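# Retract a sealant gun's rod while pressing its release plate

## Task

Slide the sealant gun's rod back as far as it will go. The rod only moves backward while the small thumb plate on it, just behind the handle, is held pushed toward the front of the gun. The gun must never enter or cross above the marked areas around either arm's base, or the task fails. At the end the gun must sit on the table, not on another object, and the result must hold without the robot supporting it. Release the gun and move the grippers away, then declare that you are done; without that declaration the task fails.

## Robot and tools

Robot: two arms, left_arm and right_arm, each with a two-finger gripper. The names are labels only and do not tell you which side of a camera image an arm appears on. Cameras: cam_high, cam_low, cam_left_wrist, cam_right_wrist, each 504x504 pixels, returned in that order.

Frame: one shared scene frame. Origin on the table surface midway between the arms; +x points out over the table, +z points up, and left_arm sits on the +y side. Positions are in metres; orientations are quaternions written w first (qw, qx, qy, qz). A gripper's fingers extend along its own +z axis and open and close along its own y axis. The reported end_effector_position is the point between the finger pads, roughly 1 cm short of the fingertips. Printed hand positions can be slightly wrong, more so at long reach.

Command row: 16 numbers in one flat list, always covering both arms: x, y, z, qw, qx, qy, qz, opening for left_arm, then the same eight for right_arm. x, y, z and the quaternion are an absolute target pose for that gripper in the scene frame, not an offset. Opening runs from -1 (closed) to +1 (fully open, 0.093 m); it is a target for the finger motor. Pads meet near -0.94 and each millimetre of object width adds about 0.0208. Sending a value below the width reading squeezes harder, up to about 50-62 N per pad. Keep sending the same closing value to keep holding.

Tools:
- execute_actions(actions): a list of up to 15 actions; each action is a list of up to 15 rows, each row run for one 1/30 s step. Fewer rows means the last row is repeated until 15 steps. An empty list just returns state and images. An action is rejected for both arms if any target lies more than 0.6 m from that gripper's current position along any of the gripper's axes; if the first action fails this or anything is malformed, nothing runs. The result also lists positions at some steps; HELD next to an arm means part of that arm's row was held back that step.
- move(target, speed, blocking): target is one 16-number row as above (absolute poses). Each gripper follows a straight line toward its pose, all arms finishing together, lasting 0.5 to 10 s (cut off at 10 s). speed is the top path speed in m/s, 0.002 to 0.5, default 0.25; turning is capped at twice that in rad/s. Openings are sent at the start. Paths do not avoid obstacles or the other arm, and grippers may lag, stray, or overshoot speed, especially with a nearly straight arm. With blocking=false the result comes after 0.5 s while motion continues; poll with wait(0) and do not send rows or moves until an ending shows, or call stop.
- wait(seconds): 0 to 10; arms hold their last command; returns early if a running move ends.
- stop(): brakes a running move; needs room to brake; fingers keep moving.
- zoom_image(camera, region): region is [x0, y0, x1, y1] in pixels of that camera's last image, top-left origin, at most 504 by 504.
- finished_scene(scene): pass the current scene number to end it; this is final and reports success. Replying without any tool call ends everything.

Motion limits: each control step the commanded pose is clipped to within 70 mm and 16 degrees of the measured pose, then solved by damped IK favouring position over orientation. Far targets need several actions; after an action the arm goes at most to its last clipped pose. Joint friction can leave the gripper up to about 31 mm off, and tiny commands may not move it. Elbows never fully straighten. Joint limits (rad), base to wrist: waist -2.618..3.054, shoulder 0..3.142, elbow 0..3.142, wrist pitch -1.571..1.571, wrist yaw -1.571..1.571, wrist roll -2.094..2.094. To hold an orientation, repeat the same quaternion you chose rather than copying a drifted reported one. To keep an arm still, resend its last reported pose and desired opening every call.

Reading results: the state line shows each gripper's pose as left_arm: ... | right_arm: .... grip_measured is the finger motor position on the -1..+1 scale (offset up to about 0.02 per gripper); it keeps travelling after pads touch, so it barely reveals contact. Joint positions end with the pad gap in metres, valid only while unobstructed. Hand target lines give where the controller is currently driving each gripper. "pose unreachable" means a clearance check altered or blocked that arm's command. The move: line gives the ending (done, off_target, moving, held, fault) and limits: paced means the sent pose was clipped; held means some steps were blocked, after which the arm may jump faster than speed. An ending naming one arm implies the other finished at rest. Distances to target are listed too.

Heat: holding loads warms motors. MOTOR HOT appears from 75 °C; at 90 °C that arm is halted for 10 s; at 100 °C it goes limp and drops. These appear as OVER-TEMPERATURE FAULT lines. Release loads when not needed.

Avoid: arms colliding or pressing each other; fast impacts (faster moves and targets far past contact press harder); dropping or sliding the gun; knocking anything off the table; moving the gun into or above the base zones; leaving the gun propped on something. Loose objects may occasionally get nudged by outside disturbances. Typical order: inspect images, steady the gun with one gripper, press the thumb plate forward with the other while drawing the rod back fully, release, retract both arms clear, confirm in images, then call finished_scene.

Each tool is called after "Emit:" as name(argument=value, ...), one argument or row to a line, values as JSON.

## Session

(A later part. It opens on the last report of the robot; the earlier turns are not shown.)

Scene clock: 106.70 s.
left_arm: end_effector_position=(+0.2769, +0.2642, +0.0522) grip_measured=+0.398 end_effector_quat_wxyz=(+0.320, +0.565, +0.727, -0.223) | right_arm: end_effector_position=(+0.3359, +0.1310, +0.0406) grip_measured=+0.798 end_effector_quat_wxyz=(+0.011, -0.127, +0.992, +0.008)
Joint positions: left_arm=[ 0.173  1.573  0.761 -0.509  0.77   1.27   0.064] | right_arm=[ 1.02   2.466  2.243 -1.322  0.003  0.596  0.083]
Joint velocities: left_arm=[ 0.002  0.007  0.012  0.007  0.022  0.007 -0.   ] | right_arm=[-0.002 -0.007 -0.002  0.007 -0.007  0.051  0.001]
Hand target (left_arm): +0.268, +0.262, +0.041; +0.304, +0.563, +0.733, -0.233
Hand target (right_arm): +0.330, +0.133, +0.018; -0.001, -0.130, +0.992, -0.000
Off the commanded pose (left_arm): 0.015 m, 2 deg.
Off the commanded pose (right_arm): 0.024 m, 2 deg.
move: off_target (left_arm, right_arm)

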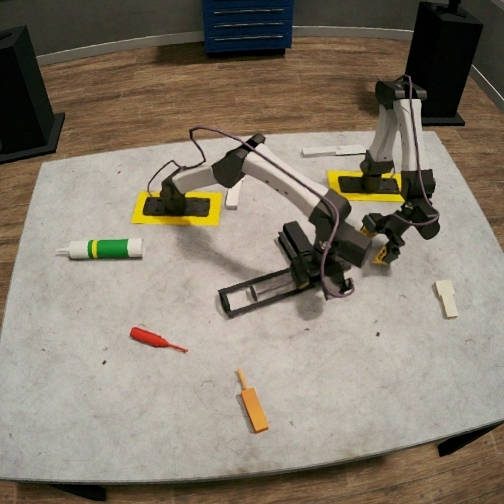

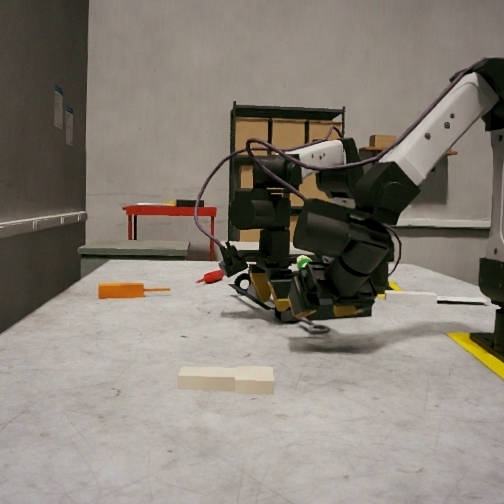

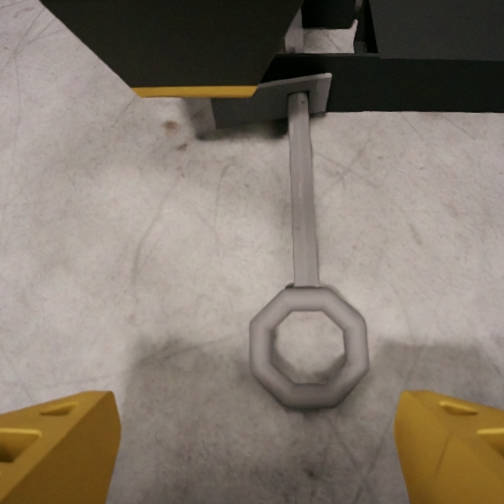

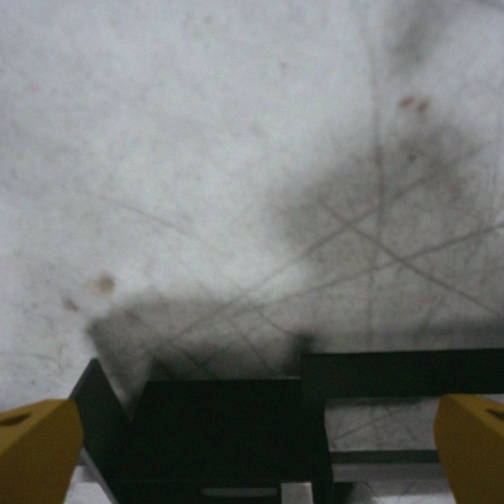

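Emit:
move(
  target=[0.268,0.262,0.04,0.304,0.563,0.733,-0.233,0.4,0.322,0.132,0.052,0,-0.13,0.991,0,0.8],
  speed=0.05,
)

Emit:
move(
  target=[0.268,0.262,0.04,0.304,0.563,0.733,-0.233,0.4,0.322,0.132,0.018,0,-0.13,0.991,0,0.8],
  speed=0.04,
)

Scene clock: 114.37 s.
left_arm: end_effector_position=(+0.2770, +0.2642, +0.0522) grip_measured=+0.398 end_effector_quat_wxyz=(+0.320, +0.565, +0.727, -0.223) | right_arm: end_effector_position=(+0.3282, +0.1299, +0.0427) grip_measured=+0.798 end_effector_quat_wxyz=(+0.002, -0.127, +0.992, +0.000)
Joint positions: left_arm=[ 0.173  1.573  0.761 -0.508  0.77   1.27   0.064] | right_arm=[ 1.03   2.464  2.248 -1.351  0.003  0.607  0.083]
Joint velocities: left_arm=[-0.012  0.002 -0.027  0.066  0.037  0.022  0.001] | right_arm=[-0.017 -0.007  0.022 -0.022 -0.022 -0.022 -0.001]
Hand target (left_arm): +0.268, +0.262, +0.041; +0.304, +0.563, +0.733, -0.233
Hand target (right_arm): +0.322, +0.132, +0.052; -0.000, -0.130, +0.991, +0.000
Off the commanded pose (left_arm): 0.015 m, 2 deg.
Off the commanded pose (right_arm): 0.011 m, 0 deg.
move: off_target (left_arm, right_arm)

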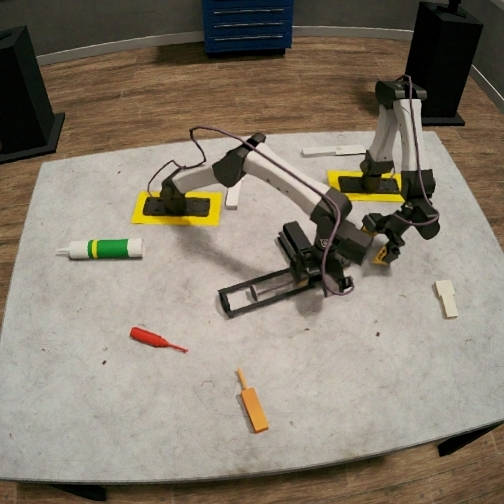

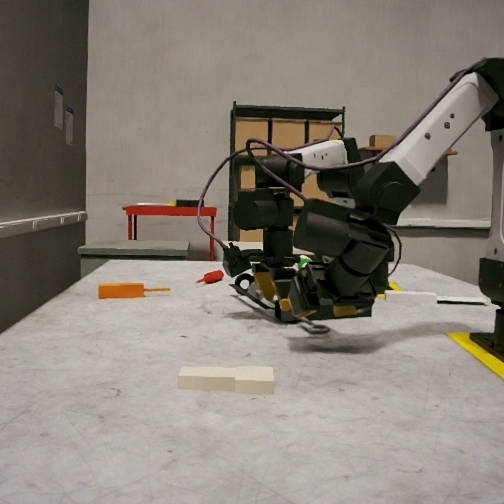

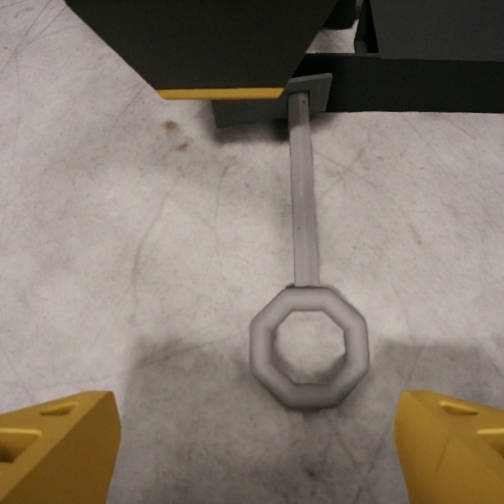

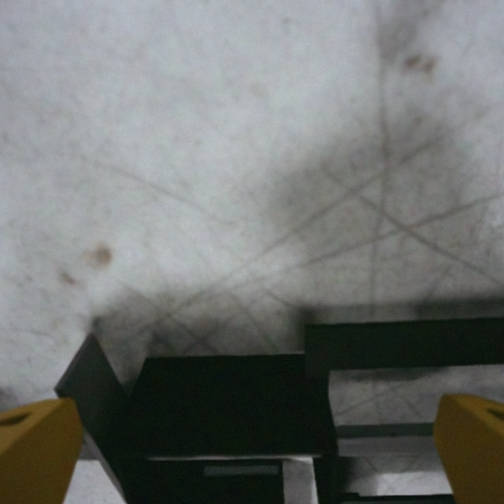

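Scene clock: 115.23 s.
left_arm: end_effector_position=(+0.2770, +0.2642, +0.0522) grip_measured=+0.398 end_effector_quat_wxyz=(+0.320, +0.565, +0.727, -0.223) | right_arm: end_effector_position=(+0.3282, +0.1300, +0.0405) grip_measured=+0.798 end_effector_quat_wxyz=(+0.010, -0.127, +0.992, +0.008)
Joint positions: left_arm=[ 0.173  1.573  0.761 -0.508  0.77   1.27   0.064] | right_arm=[ 1.03   2.431  2.18  -1.293  0.002  0.607  0.083]
Joint velocities: left_arm=[ 0.017  0.012 -0.017  0.051 -0.081 -0.095 -0.001] | right_arm=[-0.002 -0.012 -0.012  0.037 -0.037  0.007  0.001]
Hand target (left_arm): +0.268, +0.262, +0.041; +0.304, +0.563, +0.733, -0.233
Hand target (right_arm): +0.322, +0.131, +0.019; -0.000, -0.130, +0.992, -0.001
Off the commanded pose (left_arm): 0.015 m, 2 deg.
Off the commanded pose (right_arm): 0.023 m, 2 deg.
move: off_target (left_arm, right_arm)

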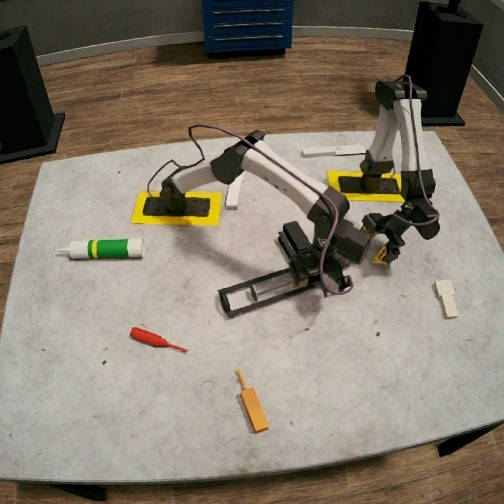

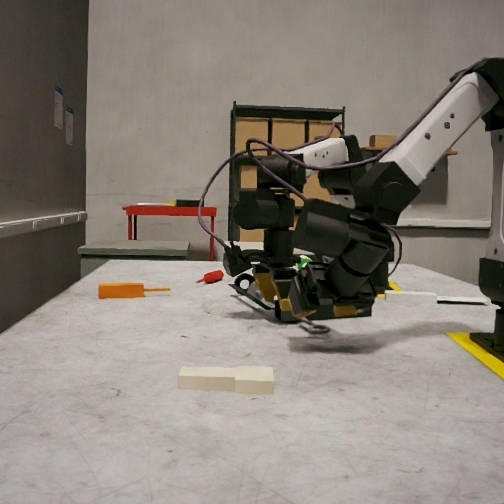

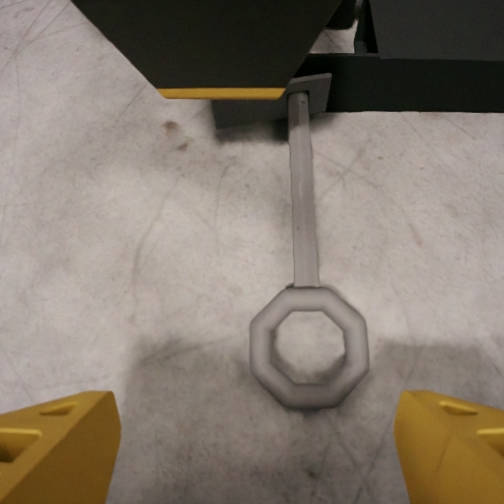

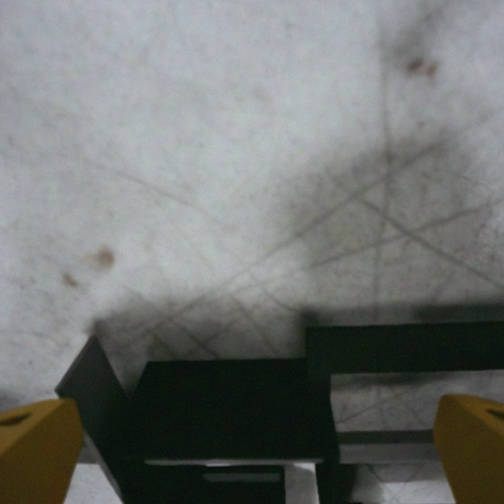

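Emit:
move(
  target=[0.268,0.262,0.04,0.304,0.563,0.733,-0.233,0.4,0.325,0.131,0.036,0,-0.13,0.991,0,-0.1],
)

Emit:
zoom_image(
  camera="cam_left_wrist",
  region=[100, 0, 400, 200],
)

Scene clock: 118.53 s.
left_arm: end_effector_position=(+0.2770, +0.2642, +0.0522) grip_measured=+0.398 end_effector_quat_wxyz=(+0.320, +0.565, +0.727, -0.223) | right_arm: end_effector_position=(+0.3279, +0.1333, +0.0415) grip_measured=-0.059 end_effector_quat_wxyz=(+0.009, -0.127, +0.992, +0.015)
Joint positions: left_arm=[ 0.173  1.573  0.761 -0.508  0.77   1.27   0.064] | right_arm=[ 1.031  2.435  2.191 -1.294 -0.01   0.608  0.042]
Joint velocities: left_arm=[ 0.022 -0.002 -0.017 -0.007  0.007 -0.022 -0.   ] | right_arm=[-0.017  0.012  0.012 -0.022  0.022 -0.022 -0.   ]
Hand target (left_arm): +0.268, +0.262, +0.041; +0.304, +0.563, +0.733, -0.233
Hand target (right_arm): +0.325, +0.131, +0.036; +0.000, -0.130, +0.992, +0.001
Off the commanded pose (left_arm): 0.015 m, 2 deg.
Off the commanded pose (right_arm): 0.007 m, 2 deg.
move: off_target (left_arm)

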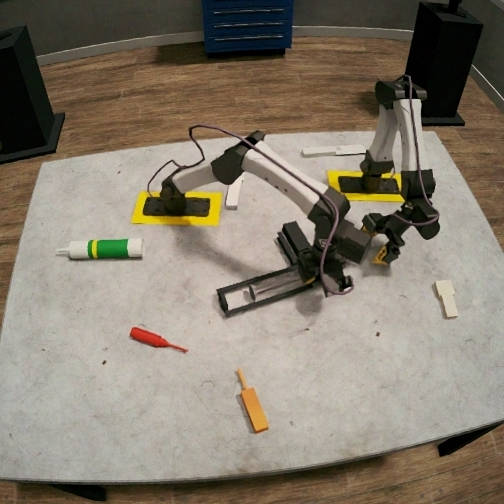

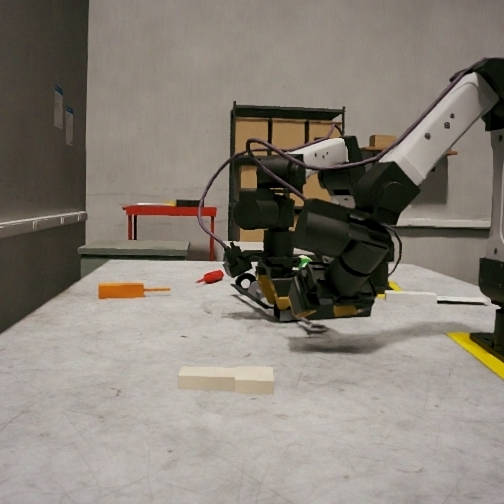

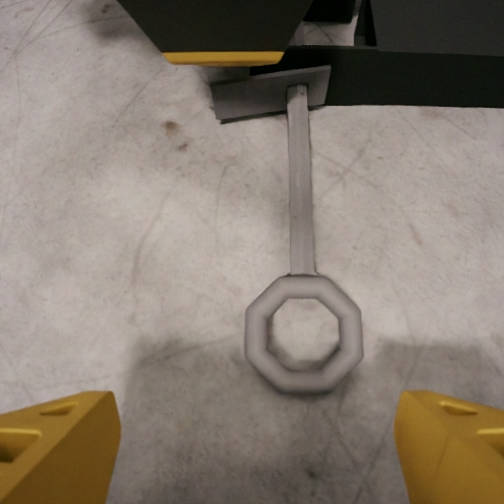

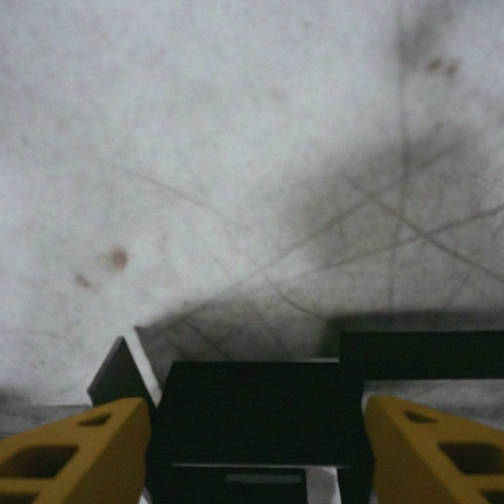

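Region (100, 0, 400, 200) of cam_left_wrist's 504x504 image, scaled by 1.680, with more detail than that image has.

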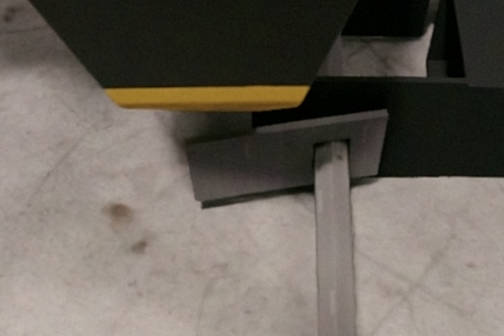

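Emit:
move(
  target=[0.268,0.285,0.05,0.304,0.563,0.733,-0.233,0.4,0.315,0.134,0.056,0.011,-0.13,0.988,-0.086,0.8],
  speed=0.05,
)

Emit:
move(
  target=[0.268,0.285,0.05,0.304,0.563,0.733,-0.233,0.4,0.313,0.134,0.02,0.011,-0.13,0.988,-0.086,0.7],
  speed=0.04,
)

Scene clock: 125.63 s.
left_arm: end_effector_position=(+0.2621, +0.2828, +0.0479) grip_measured=+0.398 end_effector_quat_wxyz=(+0.302, +0.564, +0.733, -0.231) | right_arm: end_effector_position=(+0.3181, +0.1342, +0.0603) grip_measured=+0.798 end_effector_quat_wxyz=(+0.025, -0.129, +0.989, -0.061)
Joint positions: left_arm=[ 0.246  1.573  0.761 -0.623  0.77   1.381  0.064] | right_arm=[ 1.094  2.546  2.463 -1.54   0.12   0.669  0.083]
Joint velocities: left_arm=[ 0.017 -0.007 -0.022  0.037 -0.022  0.051 -0.   ] | right_arm=[-0.002 -0.002 -0.007  0.051 -0.007  0.066 -0.001]
Hand target (left_arm): +0.268, +0.285, +0.050; +0.304, +0.563, +0.733, -0.233
Hand target (right_arm): +0.314, +0.133, +0.055; +0.021, -0.131, +0.988, -0.074
Off the commanded pose (left_arm): 0.007 m, 0 deg.
Off the commanded pose (right_arm): 0.005 m, 3 deg.
joint sent to its limit (right arm) — the command would take joint 4 (wrist pitch) past its lower limit, so that joint was sent only as far as its limit.
move: off_target (right_arm)

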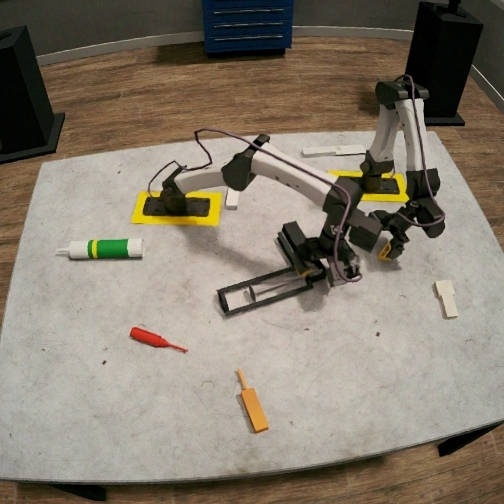

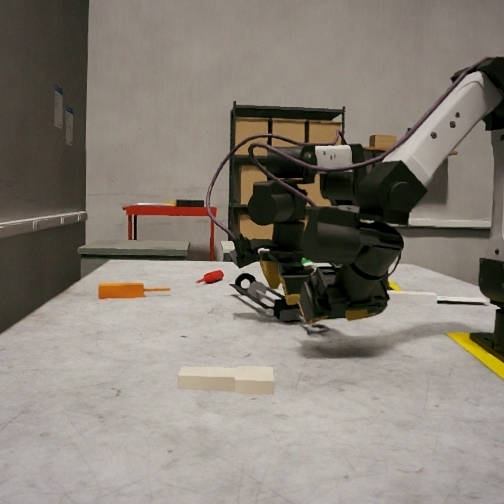

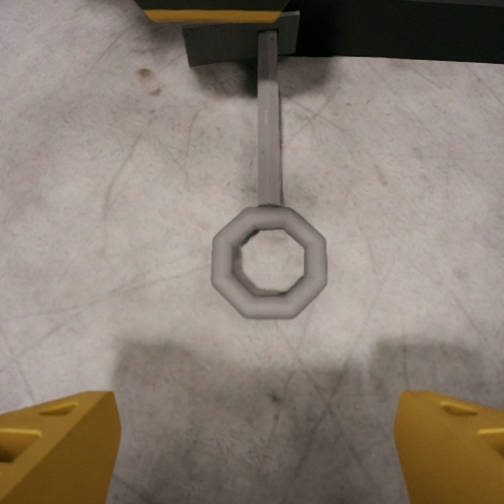

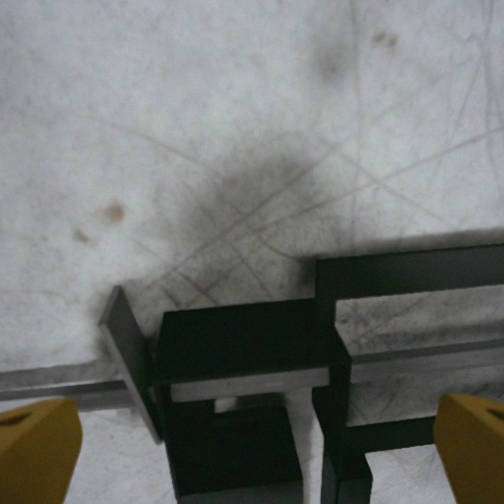

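Scene clock: 127.00 s.
left_arm: end_effector_position=(+0.2617, +0.2828, +0.0479) grip_measured=+0.398 end_effector_quat_wxyz=(+0.302, +0.565, +0.732, -0.231) | right_arm: end_effector_position=(+0.3177, +0.1327, +0.0340) grip_measured=+0.702 end_effector_quat_wxyz=(+0.014, -0.126, +0.989, -0.074)
Joint positions: left_arm=[ 0.246  1.573  0.761 -0.625  0.77   1.383  0.064] | right_arm=[ 1.094  2.575  2.411 -1.493  0.124  0.678  0.079]
Joint velocities: left_arm=[-0.027  0.007 -0.012 -0.022  0.007 -0.022  0.001] | right_arm=[-0.007 -0.012 -0.012  0.066 -0.022 -0.037  0.001]
Hand target (left_arm): +0.268, +0.285, +0.050; +0.304, +0.563, +0.733, -0.233
Hand target (right_arm): +0.313, +0.134, +0.020; +0.011, -0.130, +0.988, -0.086
Off the commanded pose (left_arm): 0.007 m, 0 deg.
Off the commanded pose (right_arm): 0.015 m, 2 deg.
move: off_target (right_arm)

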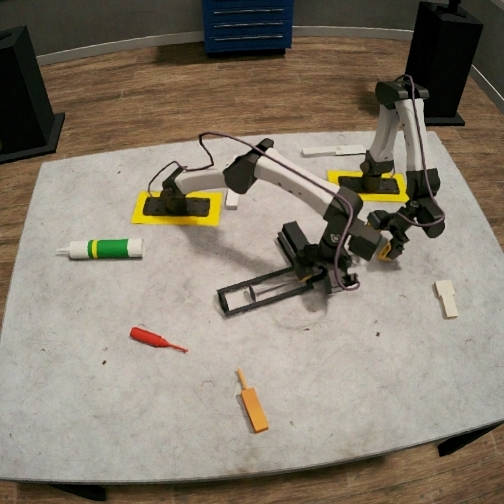

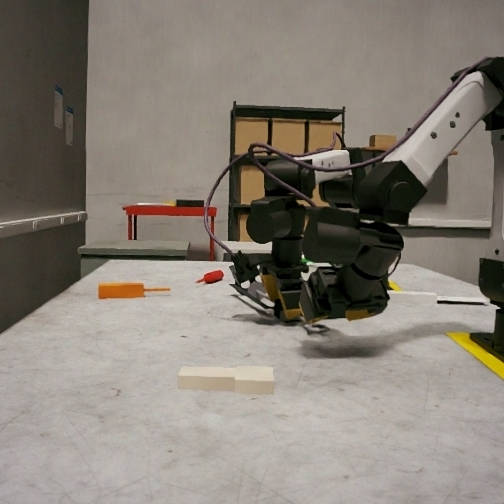

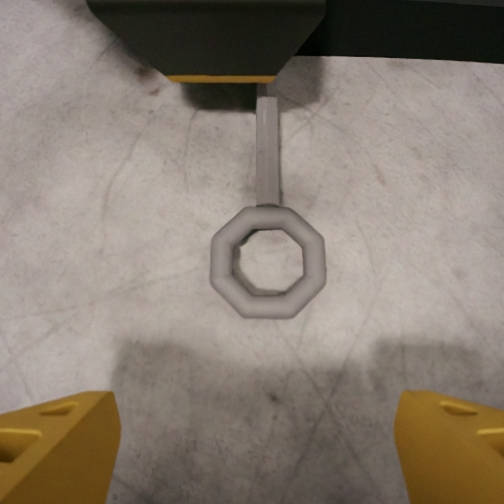

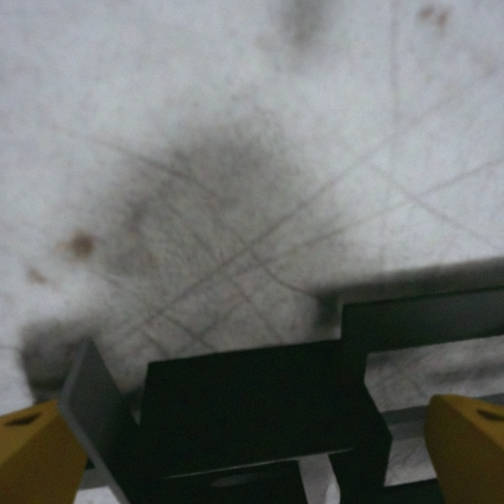

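Emit:
move(
  target=[0.268,0.285,0.05,0.304,0.563,0.733,-0.233,0.4,0.315,0.133,0.027,0.011,-0.13,0.988,-0.086,-0.1],
)

Scene clock: 130.87 s.
left_arm: end_effector_position=(+0.2617, +0.2828, +0.0479) grip_measured=+0.398 end_effector_quat_wxyz=(+0.302, +0.565, +0.732, -0.231) | right_arm: end_effector_position=(+0.3182, +0.1328, +0.0340) grip_measured=+0.053 end_effector_quat_wxyz=(+0.016, -0.126, +0.989, -0.074)
Joint positions: left_arm=[ 0.246  1.573  0.761 -0.625  0.77   1.383  0.064] | right_arm=[ 1.094  2.575  2.411 -1.491  0.126  0.677  0.048]
Joint velocities: left_arm=[-0.002 -0.007  0.007  0.007  0.037  0.022 -0.   ] | right_arm=[-0.017 -0.002 -0.002 -0.051  0.022  0.007  0.   ]
Hand target (left_arm): +0.268, +0.285, +0.050; +0.304, +0.563, +0.733, -0.233
Hand target (right_arm): +0.315, +0.133, +0.027; +0.011, -0.130, +0.988, -0.085
Off the commanded pose (left_arm): 0.007 m, 0 deg.
Off the commanded pose (right_arm): 0.008 m, 2 deg.
move: done

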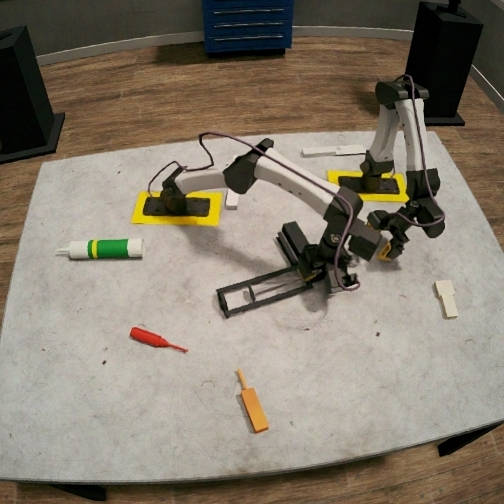

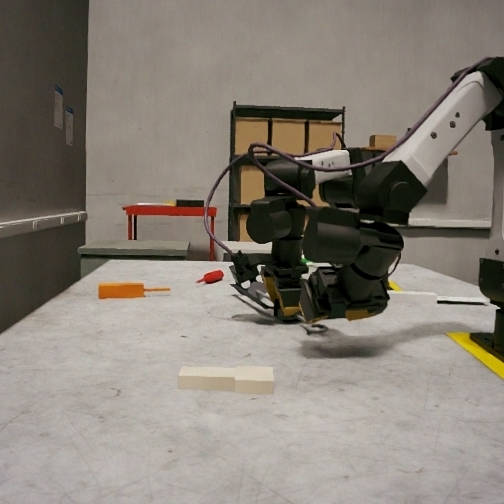

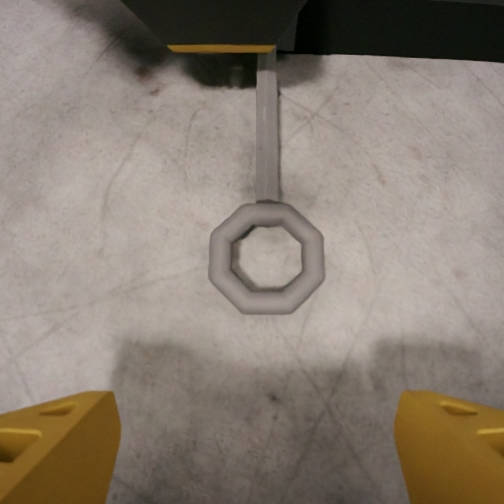

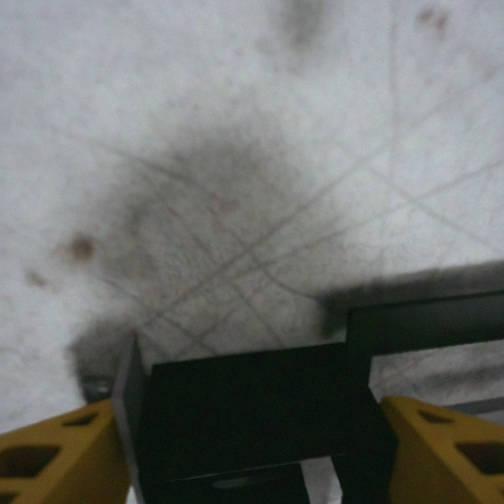

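Emit:
move(
  target=[0.275,0.245,0.02,0.304,0.563,0.733,-0.233,0.4,0.315,0.133,0.027,0.011,-0.13,0.988,-0.086,-0.15],
  speed=0.05,
)

Scene clock: 137.80 s.
left_arm: end_effector_position=(+0.2845, +0.2459, +0.0330) grip_measured=+0.398 end_effector_quat_wxyz=(+0.321, +0.566, +0.725, -0.226) | right_arm: end_effector_position=(+0.3182, +0.1328, +0.0340) grip_measured=+0.053 end_effector_quat_wxyz=(+0.016, -0.126, +0.989, -0.074)
Joint positions: left_arm=[ 0.103  1.64   0.729 -0.347  0.757  1.181  0.064] | right_arm=[ 1.094  2.575  2.411 -1.491  0.126  0.677  0.048]
Joint velocities: left_arm=[ 0.002 -0.007 -0.002  0.022  0.022 -0.037 -0.   ] | right_arm=[ 0.002 -0.007 -0.002  0.051  0.007  0.037 -0.   ]
Hand target (left_arm): +0.274, +0.245, +0.021; +0.304, +0.563, +0.733, -0.233
Hand target (right_arm): +0.315, +0.133, +0.027; +0.011, -0.130, +0.988, -0.086
Off the commanded pose (left_arm): 0.016 m, 2 deg.
Off the commanded pose (right_arm): 0.008 m, 2 deg.
move: off_target (left_arm)

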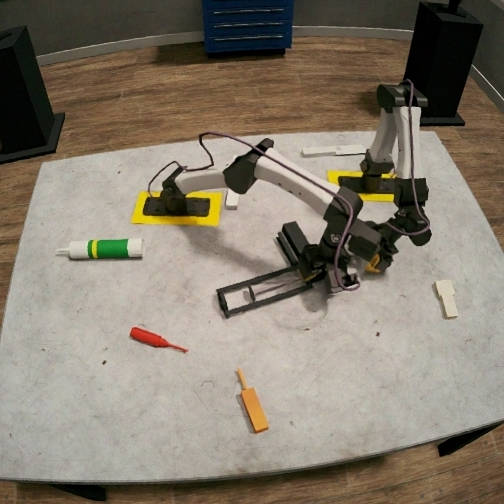

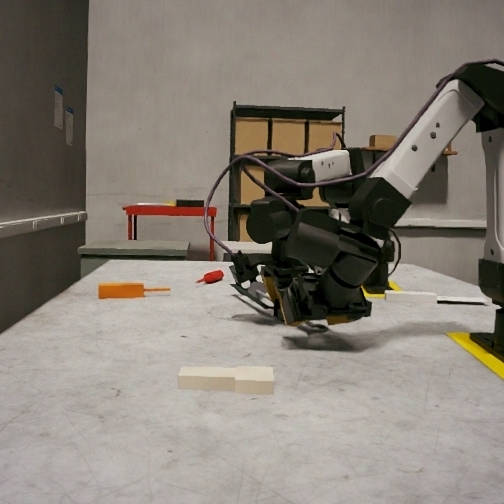

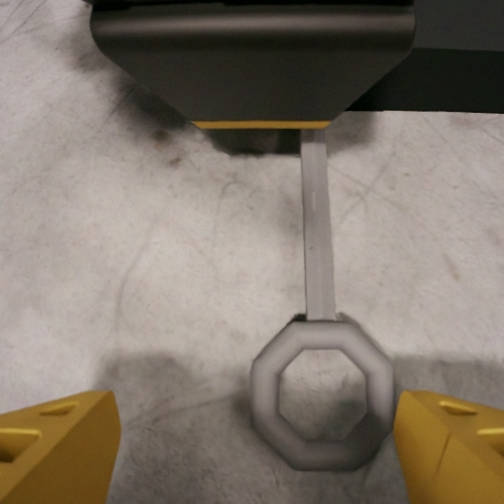

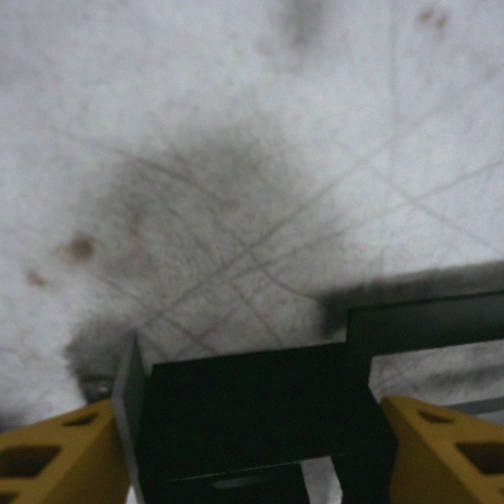

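Emit:
move(
  target=[0.259,0.242,0.012,0.304,0.563,0.733,-0.233,0.4,0.315,0.133,0.027,0.011,-0.13,0.988,-0.086,-0.15],
  speed=0.03,
)

Emit:
zoom_image(
  camera="cam_low",
  region=[220, 260, 400, 360],
)

Scene clock: 142.20 s.
left_arm: end_effector_position=(+0.2668, +0.2430, +0.0166) grip_measured=+0.398 end_effector_quat_wxyz=(+0.310, +0.562, +0.730, -0.234) | right_arm: end_effector_position=(+0.3182, +0.1328, +0.0340) grip_measured=+0.053 end_effector_quat_wxyz=(+0.016, -0.126, +0.989, -0.074)
Joint positions: left_arm=[ 0.09   1.64   0.65  -0.286  0.753  1.163  0.064] | right_arm=[ 1.094  2.575  2.411 -1.491  0.126  0.677  0.048]
Joint velocities: left_arm=[ 0.007  0.022 -0.002 -0.007 -0.051 -0.037  0.   ] | right_arm=[-0.007 -0.022  0.012 -0.037 -0.051  0.037  0.002]
Hand target (left_arm): +0.259, +0.243, +0.012; +0.304, +0.563, +0.733, -0.233
Hand target (right_arm): +0.315, +0.133, +0.027; +0.011, -0.130, +0.988, -0.086
Off the commanded pose (left_arm): 0.009 m, 1 deg.
Off the commanded pose (right_arm): 0.008 m, 2 deg.
move: done

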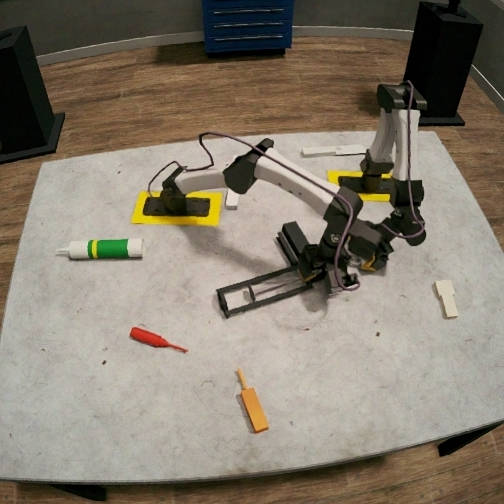

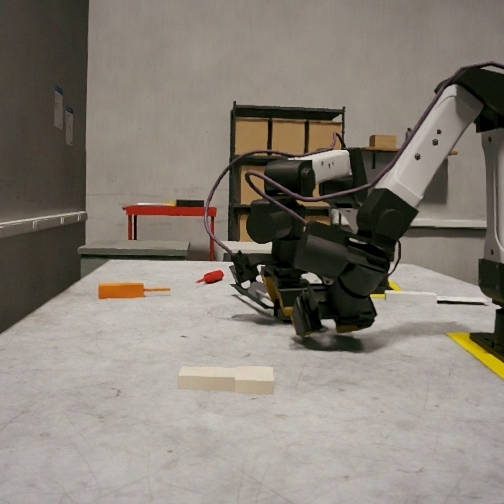

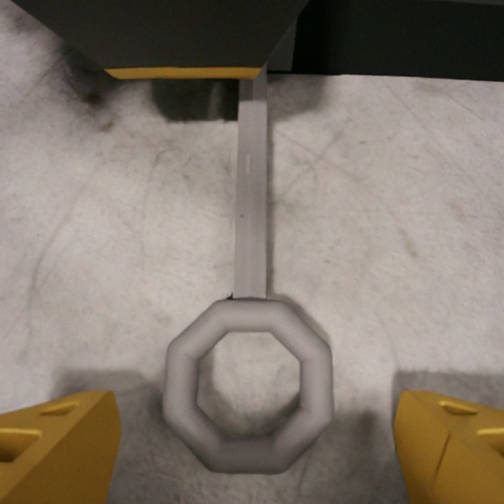

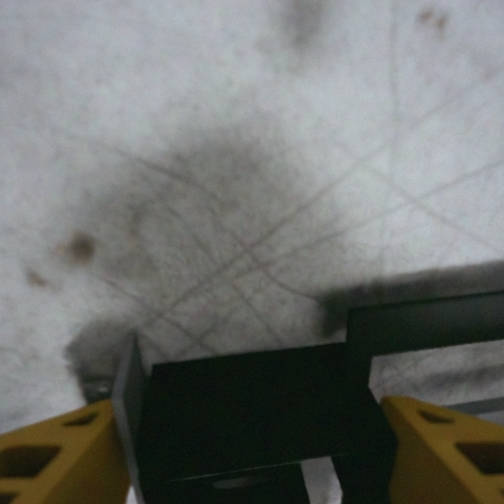

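Region (220, 260, 400, 360) of cam_low's 504x504 image, scaled by 2.800, with more detail than that image has.

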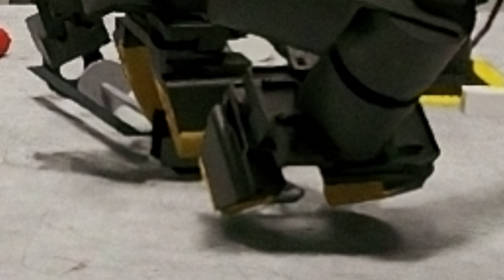

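Emit:
move(
  target=[0.262,0.236,0.017,0.304,0.563,0.733,-0.233,0.4,0.315,0.133,0.027,0.011,-0.13,0.988,-0.086,-0.15],
  speed=0.03,
)

Emit:
move(
  target=[0.262,0.236,0.017,0.304,0.563,0.733,-0.233,-0.5,0.315,0.133,0.027,0.011,-0.13,0.988,-0.086,-0.15],
)

Scene clock: 146.53 s.
left_arm: end_effector_position=(+0.2654, +0.2366, +0.0185) grip_measured=+0.398 end_effector_quat_wxyz=(+0.307, +0.562, +0.731, -0.237) | right_arm: end_effector_position=(+0.3182, +0.1328, +0.0340) grip_measured=+0.053 end_effector_quat_wxyz=(+0.016, -0.126, +0.989, -0.074)
Joint positions: left_arm=[ 0.064  1.631  0.65  -0.282  0.747  1.13   0.064] | right_arm=[ 1.094  2.575  2.411 -1.491  0.126  0.677  0.048]
Joint velocities: left_arm=[-0.012  0.002  0.002 -0.051  0.022  0.022  0.001] | right_arm=[ 0.002 -0.012  0.017  0.007 -0.022 -0.022 -0.   ]
Hand target (left_arm): +0.262, +0.236, +0.017; +0.304, +0.563, +0.733, -0.233
Hand target (right_arm): +0.315, +0.133, +0.027; +0.011, -0.130, +0.988, -0.086
Off the commanded pose (left_arm): 0.004 m, 1 deg.
Off the commanded pose (right_arm): 0.008 m, 2 deg.
move: done

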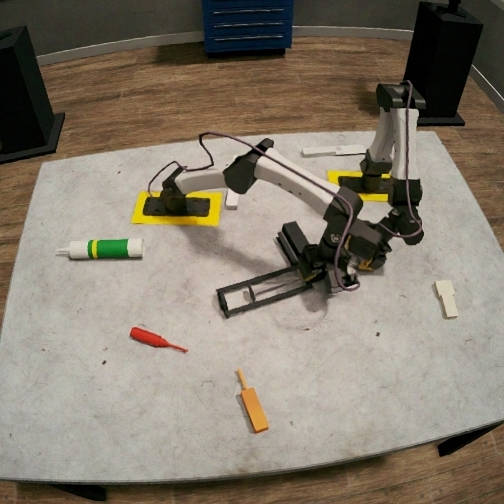

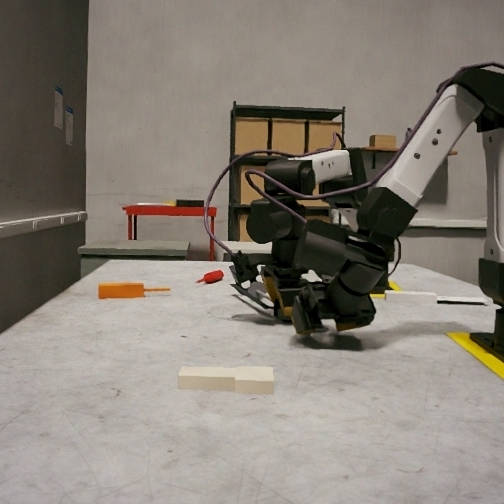

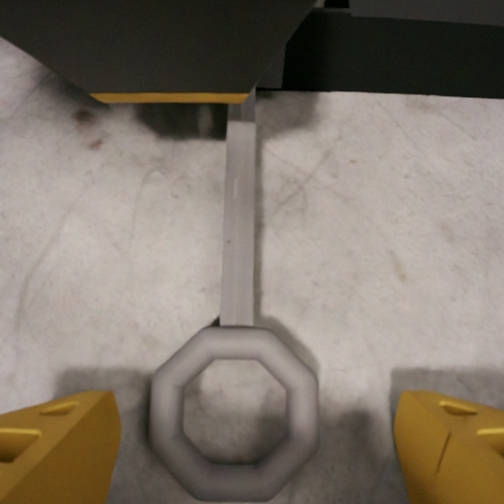

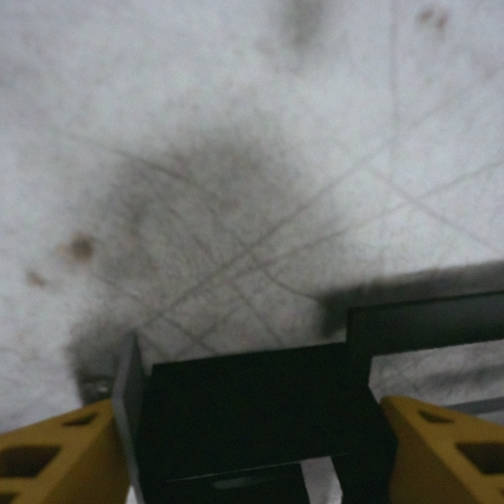

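Scene clock: 147.23 s.
left_arm: end_effector_position=(+0.2670, +0.2371, +0.0184) grip_measured=-0.354 end_effector_quat_wxyz=(+0.308, +0.562, +0.732, -0.233) | right_arm: end_effector_position=(+0.3164, +0.1324, +0.0340) grip_measured=+0.053 end_effector_quat_wxyz=(+0.012, -0.129, +0.989, -0.074)
Joint positions: left_arm=[ 0.064  1.631  0.65  -0.274  0.742  1.128  0.028] | right_arm=[ 1.095  2.575  2.411 -1.497  0.121  0.671  0.048]
Joint velocities: left_arm=[ 0.007  0.002 -0.022 -0.066  0.007  0.051  0.002] | right_arm=[ 0.012 -0.012  0.002 -0.022 -0.081 -0.037  0.   ]
Hand target (left_arm): +0.262, +0.236, +0.017; +0.304, +0.563, +0.733, -0.233
Hand target (right_arm): +0.315, +0.133, +0.027; +0.011, -0.130, +0.988, -0.085
Off the commanded pose (left_arm): 0.005 m, 1 deg.
Off the commanded pose (right_arm): 0.007 m, 1 deg.
move: done

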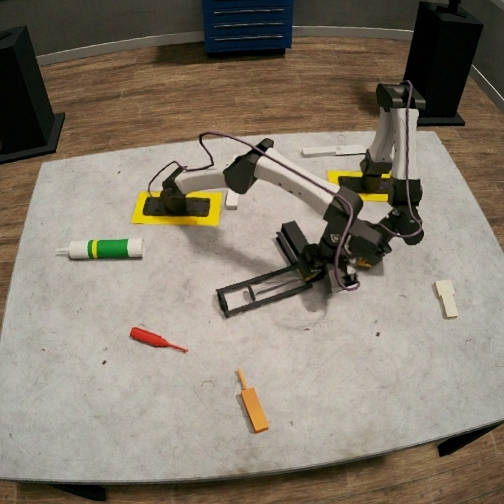

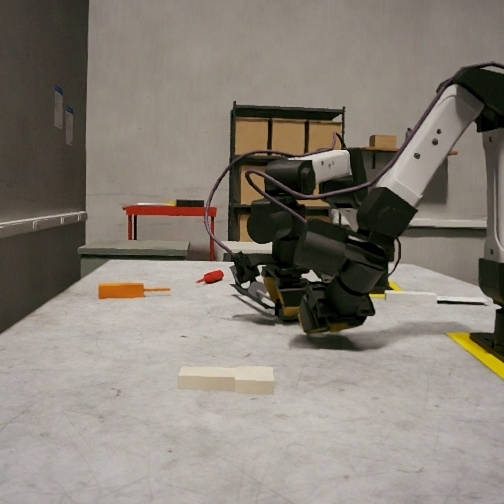

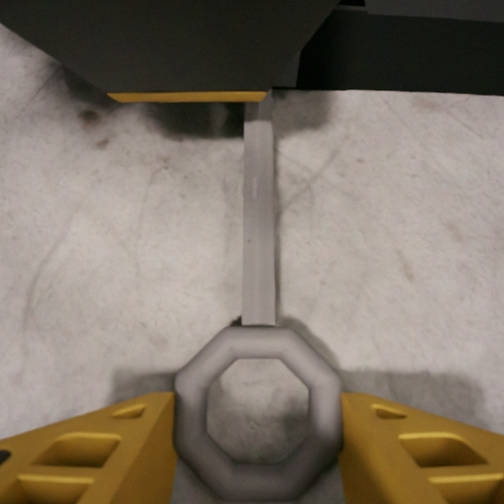

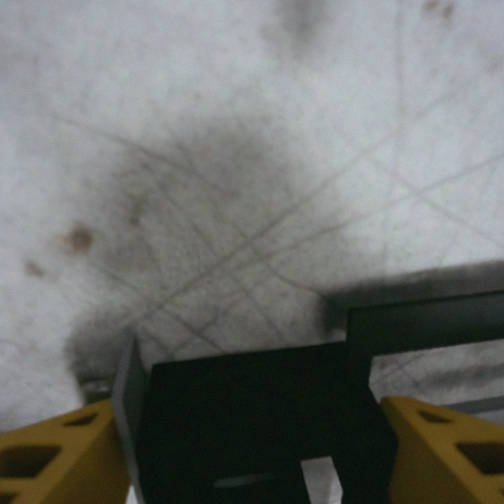

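Emit:
move(
  target=[0.241,0.315,0.018,0.304,0.563,0.733,-0.233,-0.5,0.315,0.133,0.027,0.011,-0.13,0.988,-0.086,-0.15],
  speed=0.04,
)

Scene clock: 155.07 s.
left_arm: end_effector_position=(+0.2418, +0.3087, +0.0184) grip_measured=-0.354 end_effector_quat_wxyz=(+0.315, +0.560, +0.730, -0.233) | right_arm: end_effector_position=(+0.3101, +0.1392, +0.0350) grip_measured=+0.053 end_effector_quat_wxyz=(+0.013, -0.134, +0.988, -0.071)
Joint positions: left_arm=[ 0.384  1.631  0.663 -0.584  0.805  1.563  0.028] | right_arm=[ 1.112  2.575  2.416 -1.496  0.117  0.678  0.048]
Joint velocities: left_arm=[ 0.012 -0.017 -0.017 -0.007 -0.037  0.022 -0.   ] | right_arm=[ 0.002  0.012  0.002  0.007  0.095 -0.007  0.   ]
Hand target (left_arm): +0.242, +0.314, +0.018; +0.304, +0.563, +0.733, -0.233
Hand target (right_arm): +0.315, +0.133, +0.027; +0.011, -0.130, +0.988, -0.086
Off the commanded pose (left_arm): 0.006 m, 1 deg.
Off the commanded pose (right_arm): 0.011 m, 2 deg.
move: off_target (right_arm)

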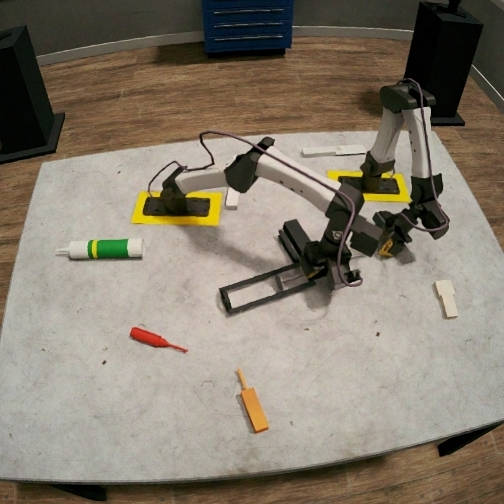

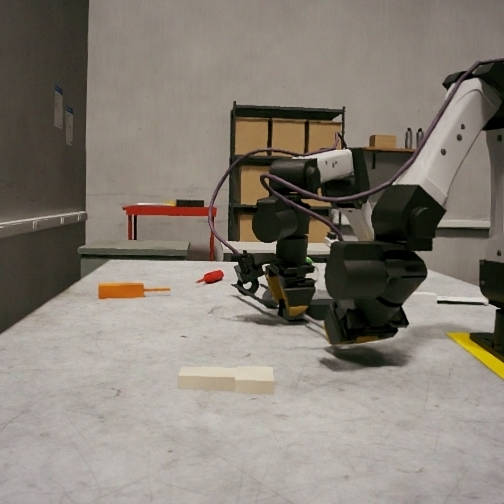

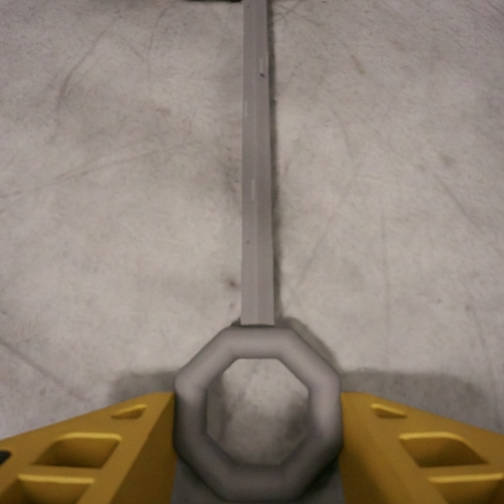

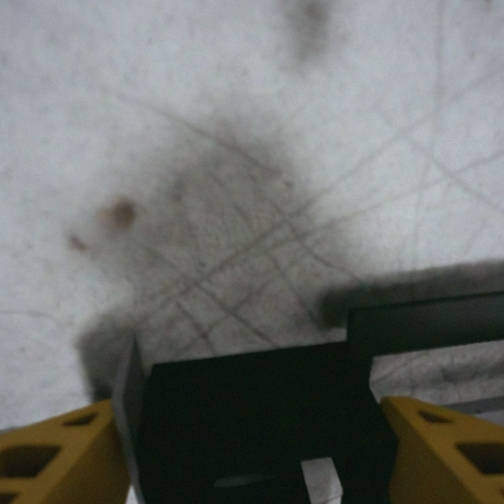

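Emit:
move(
  target=[0.226,0.36,0.018,0.304,0.563,0.733,-0.233,-0.5,0.315,0.13,0.027,0.011,-0.13,0.988,-0.086,-0.15],
  speed=0.04,
)

Emit:
zoom_image(
  camera="cam_high",
  region=[210, 210, 390, 330],
)

Scene clock: 160.57 s.
left_arm: end_effector_position=(+0.2277, +0.3491, +0.0201) grip_measured=-0.354 end_effector_quat_wxyz=(+0.323, +0.555, +0.728, -0.240) | right_arm: end_effector_position=(+0.3076, +0.1415, +0.0361) grip_measured=+0.053 end_effector_quat_wxyz=(+0.013, -0.137, +0.988, -0.068)
Joint positions: left_arm=[ 0.585  1.698  0.725 -0.793  0.81   1.851  0.028] | right_arm=[ 1.118  2.573  2.416 -1.495  0.113  0.678  0.048]
Joint velocities: left_arm=[ 0.017  0.007  0.002 -0.022 -0.081  0.081 -0.   ] | right_arm=[ 0.012 -0.022 -0.007 -0.022 -0.022 -0.037 -0.   ]
Hand target (left_arm): +0.227, +0.359, +0.018; +0.304, +0.562, +0.733, -0.233
Hand target (right_arm): +0.315, +0.130, +0.027; +0.011, -0.130, +0.988, -0.086
Off the commanded pose (left_arm): 0.011 m, 3 deg.
Off the commanded pose (right_arm): 0.016 m, 2 deg.
move: off_target (left_arm, right_arm)

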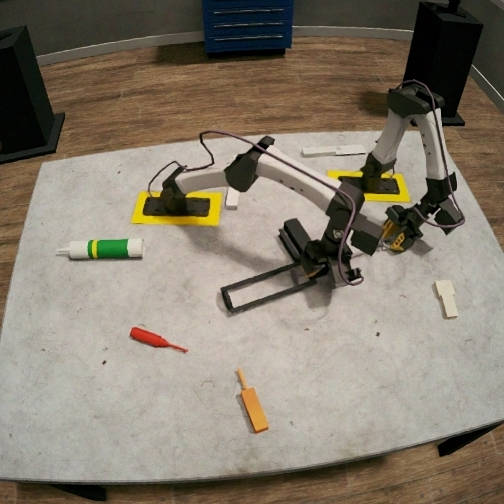

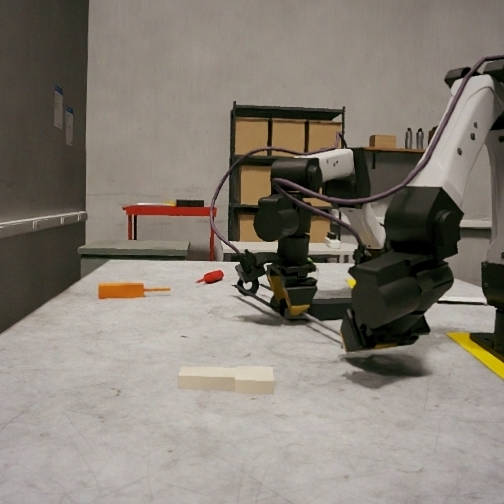

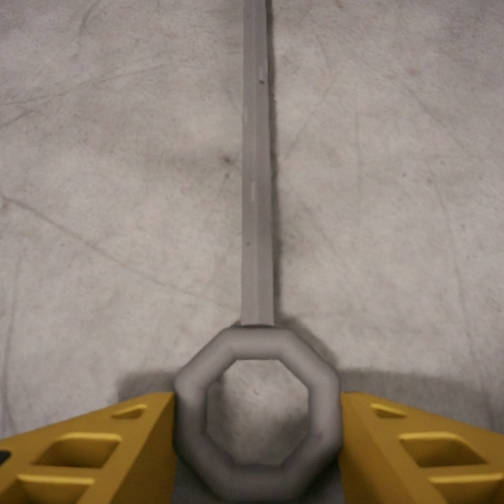

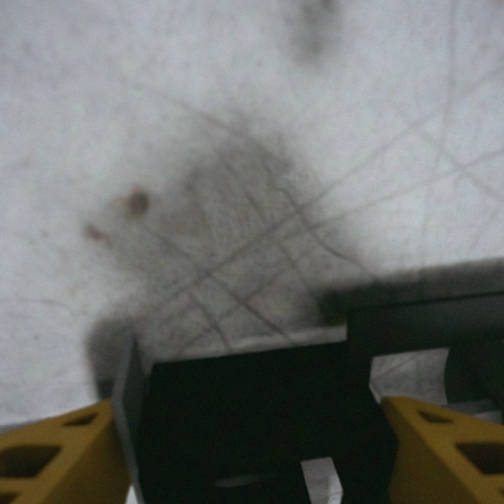

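Region (210, 210, 390, 330) of cam_high's 504x504 image, scaled by 2.800, with more detail than that image has.

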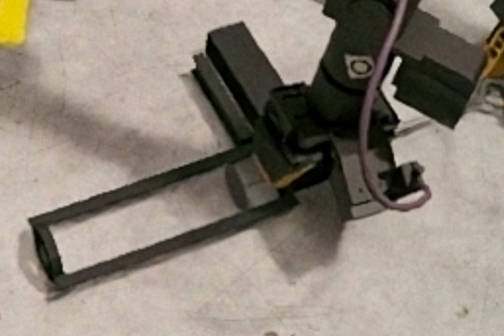

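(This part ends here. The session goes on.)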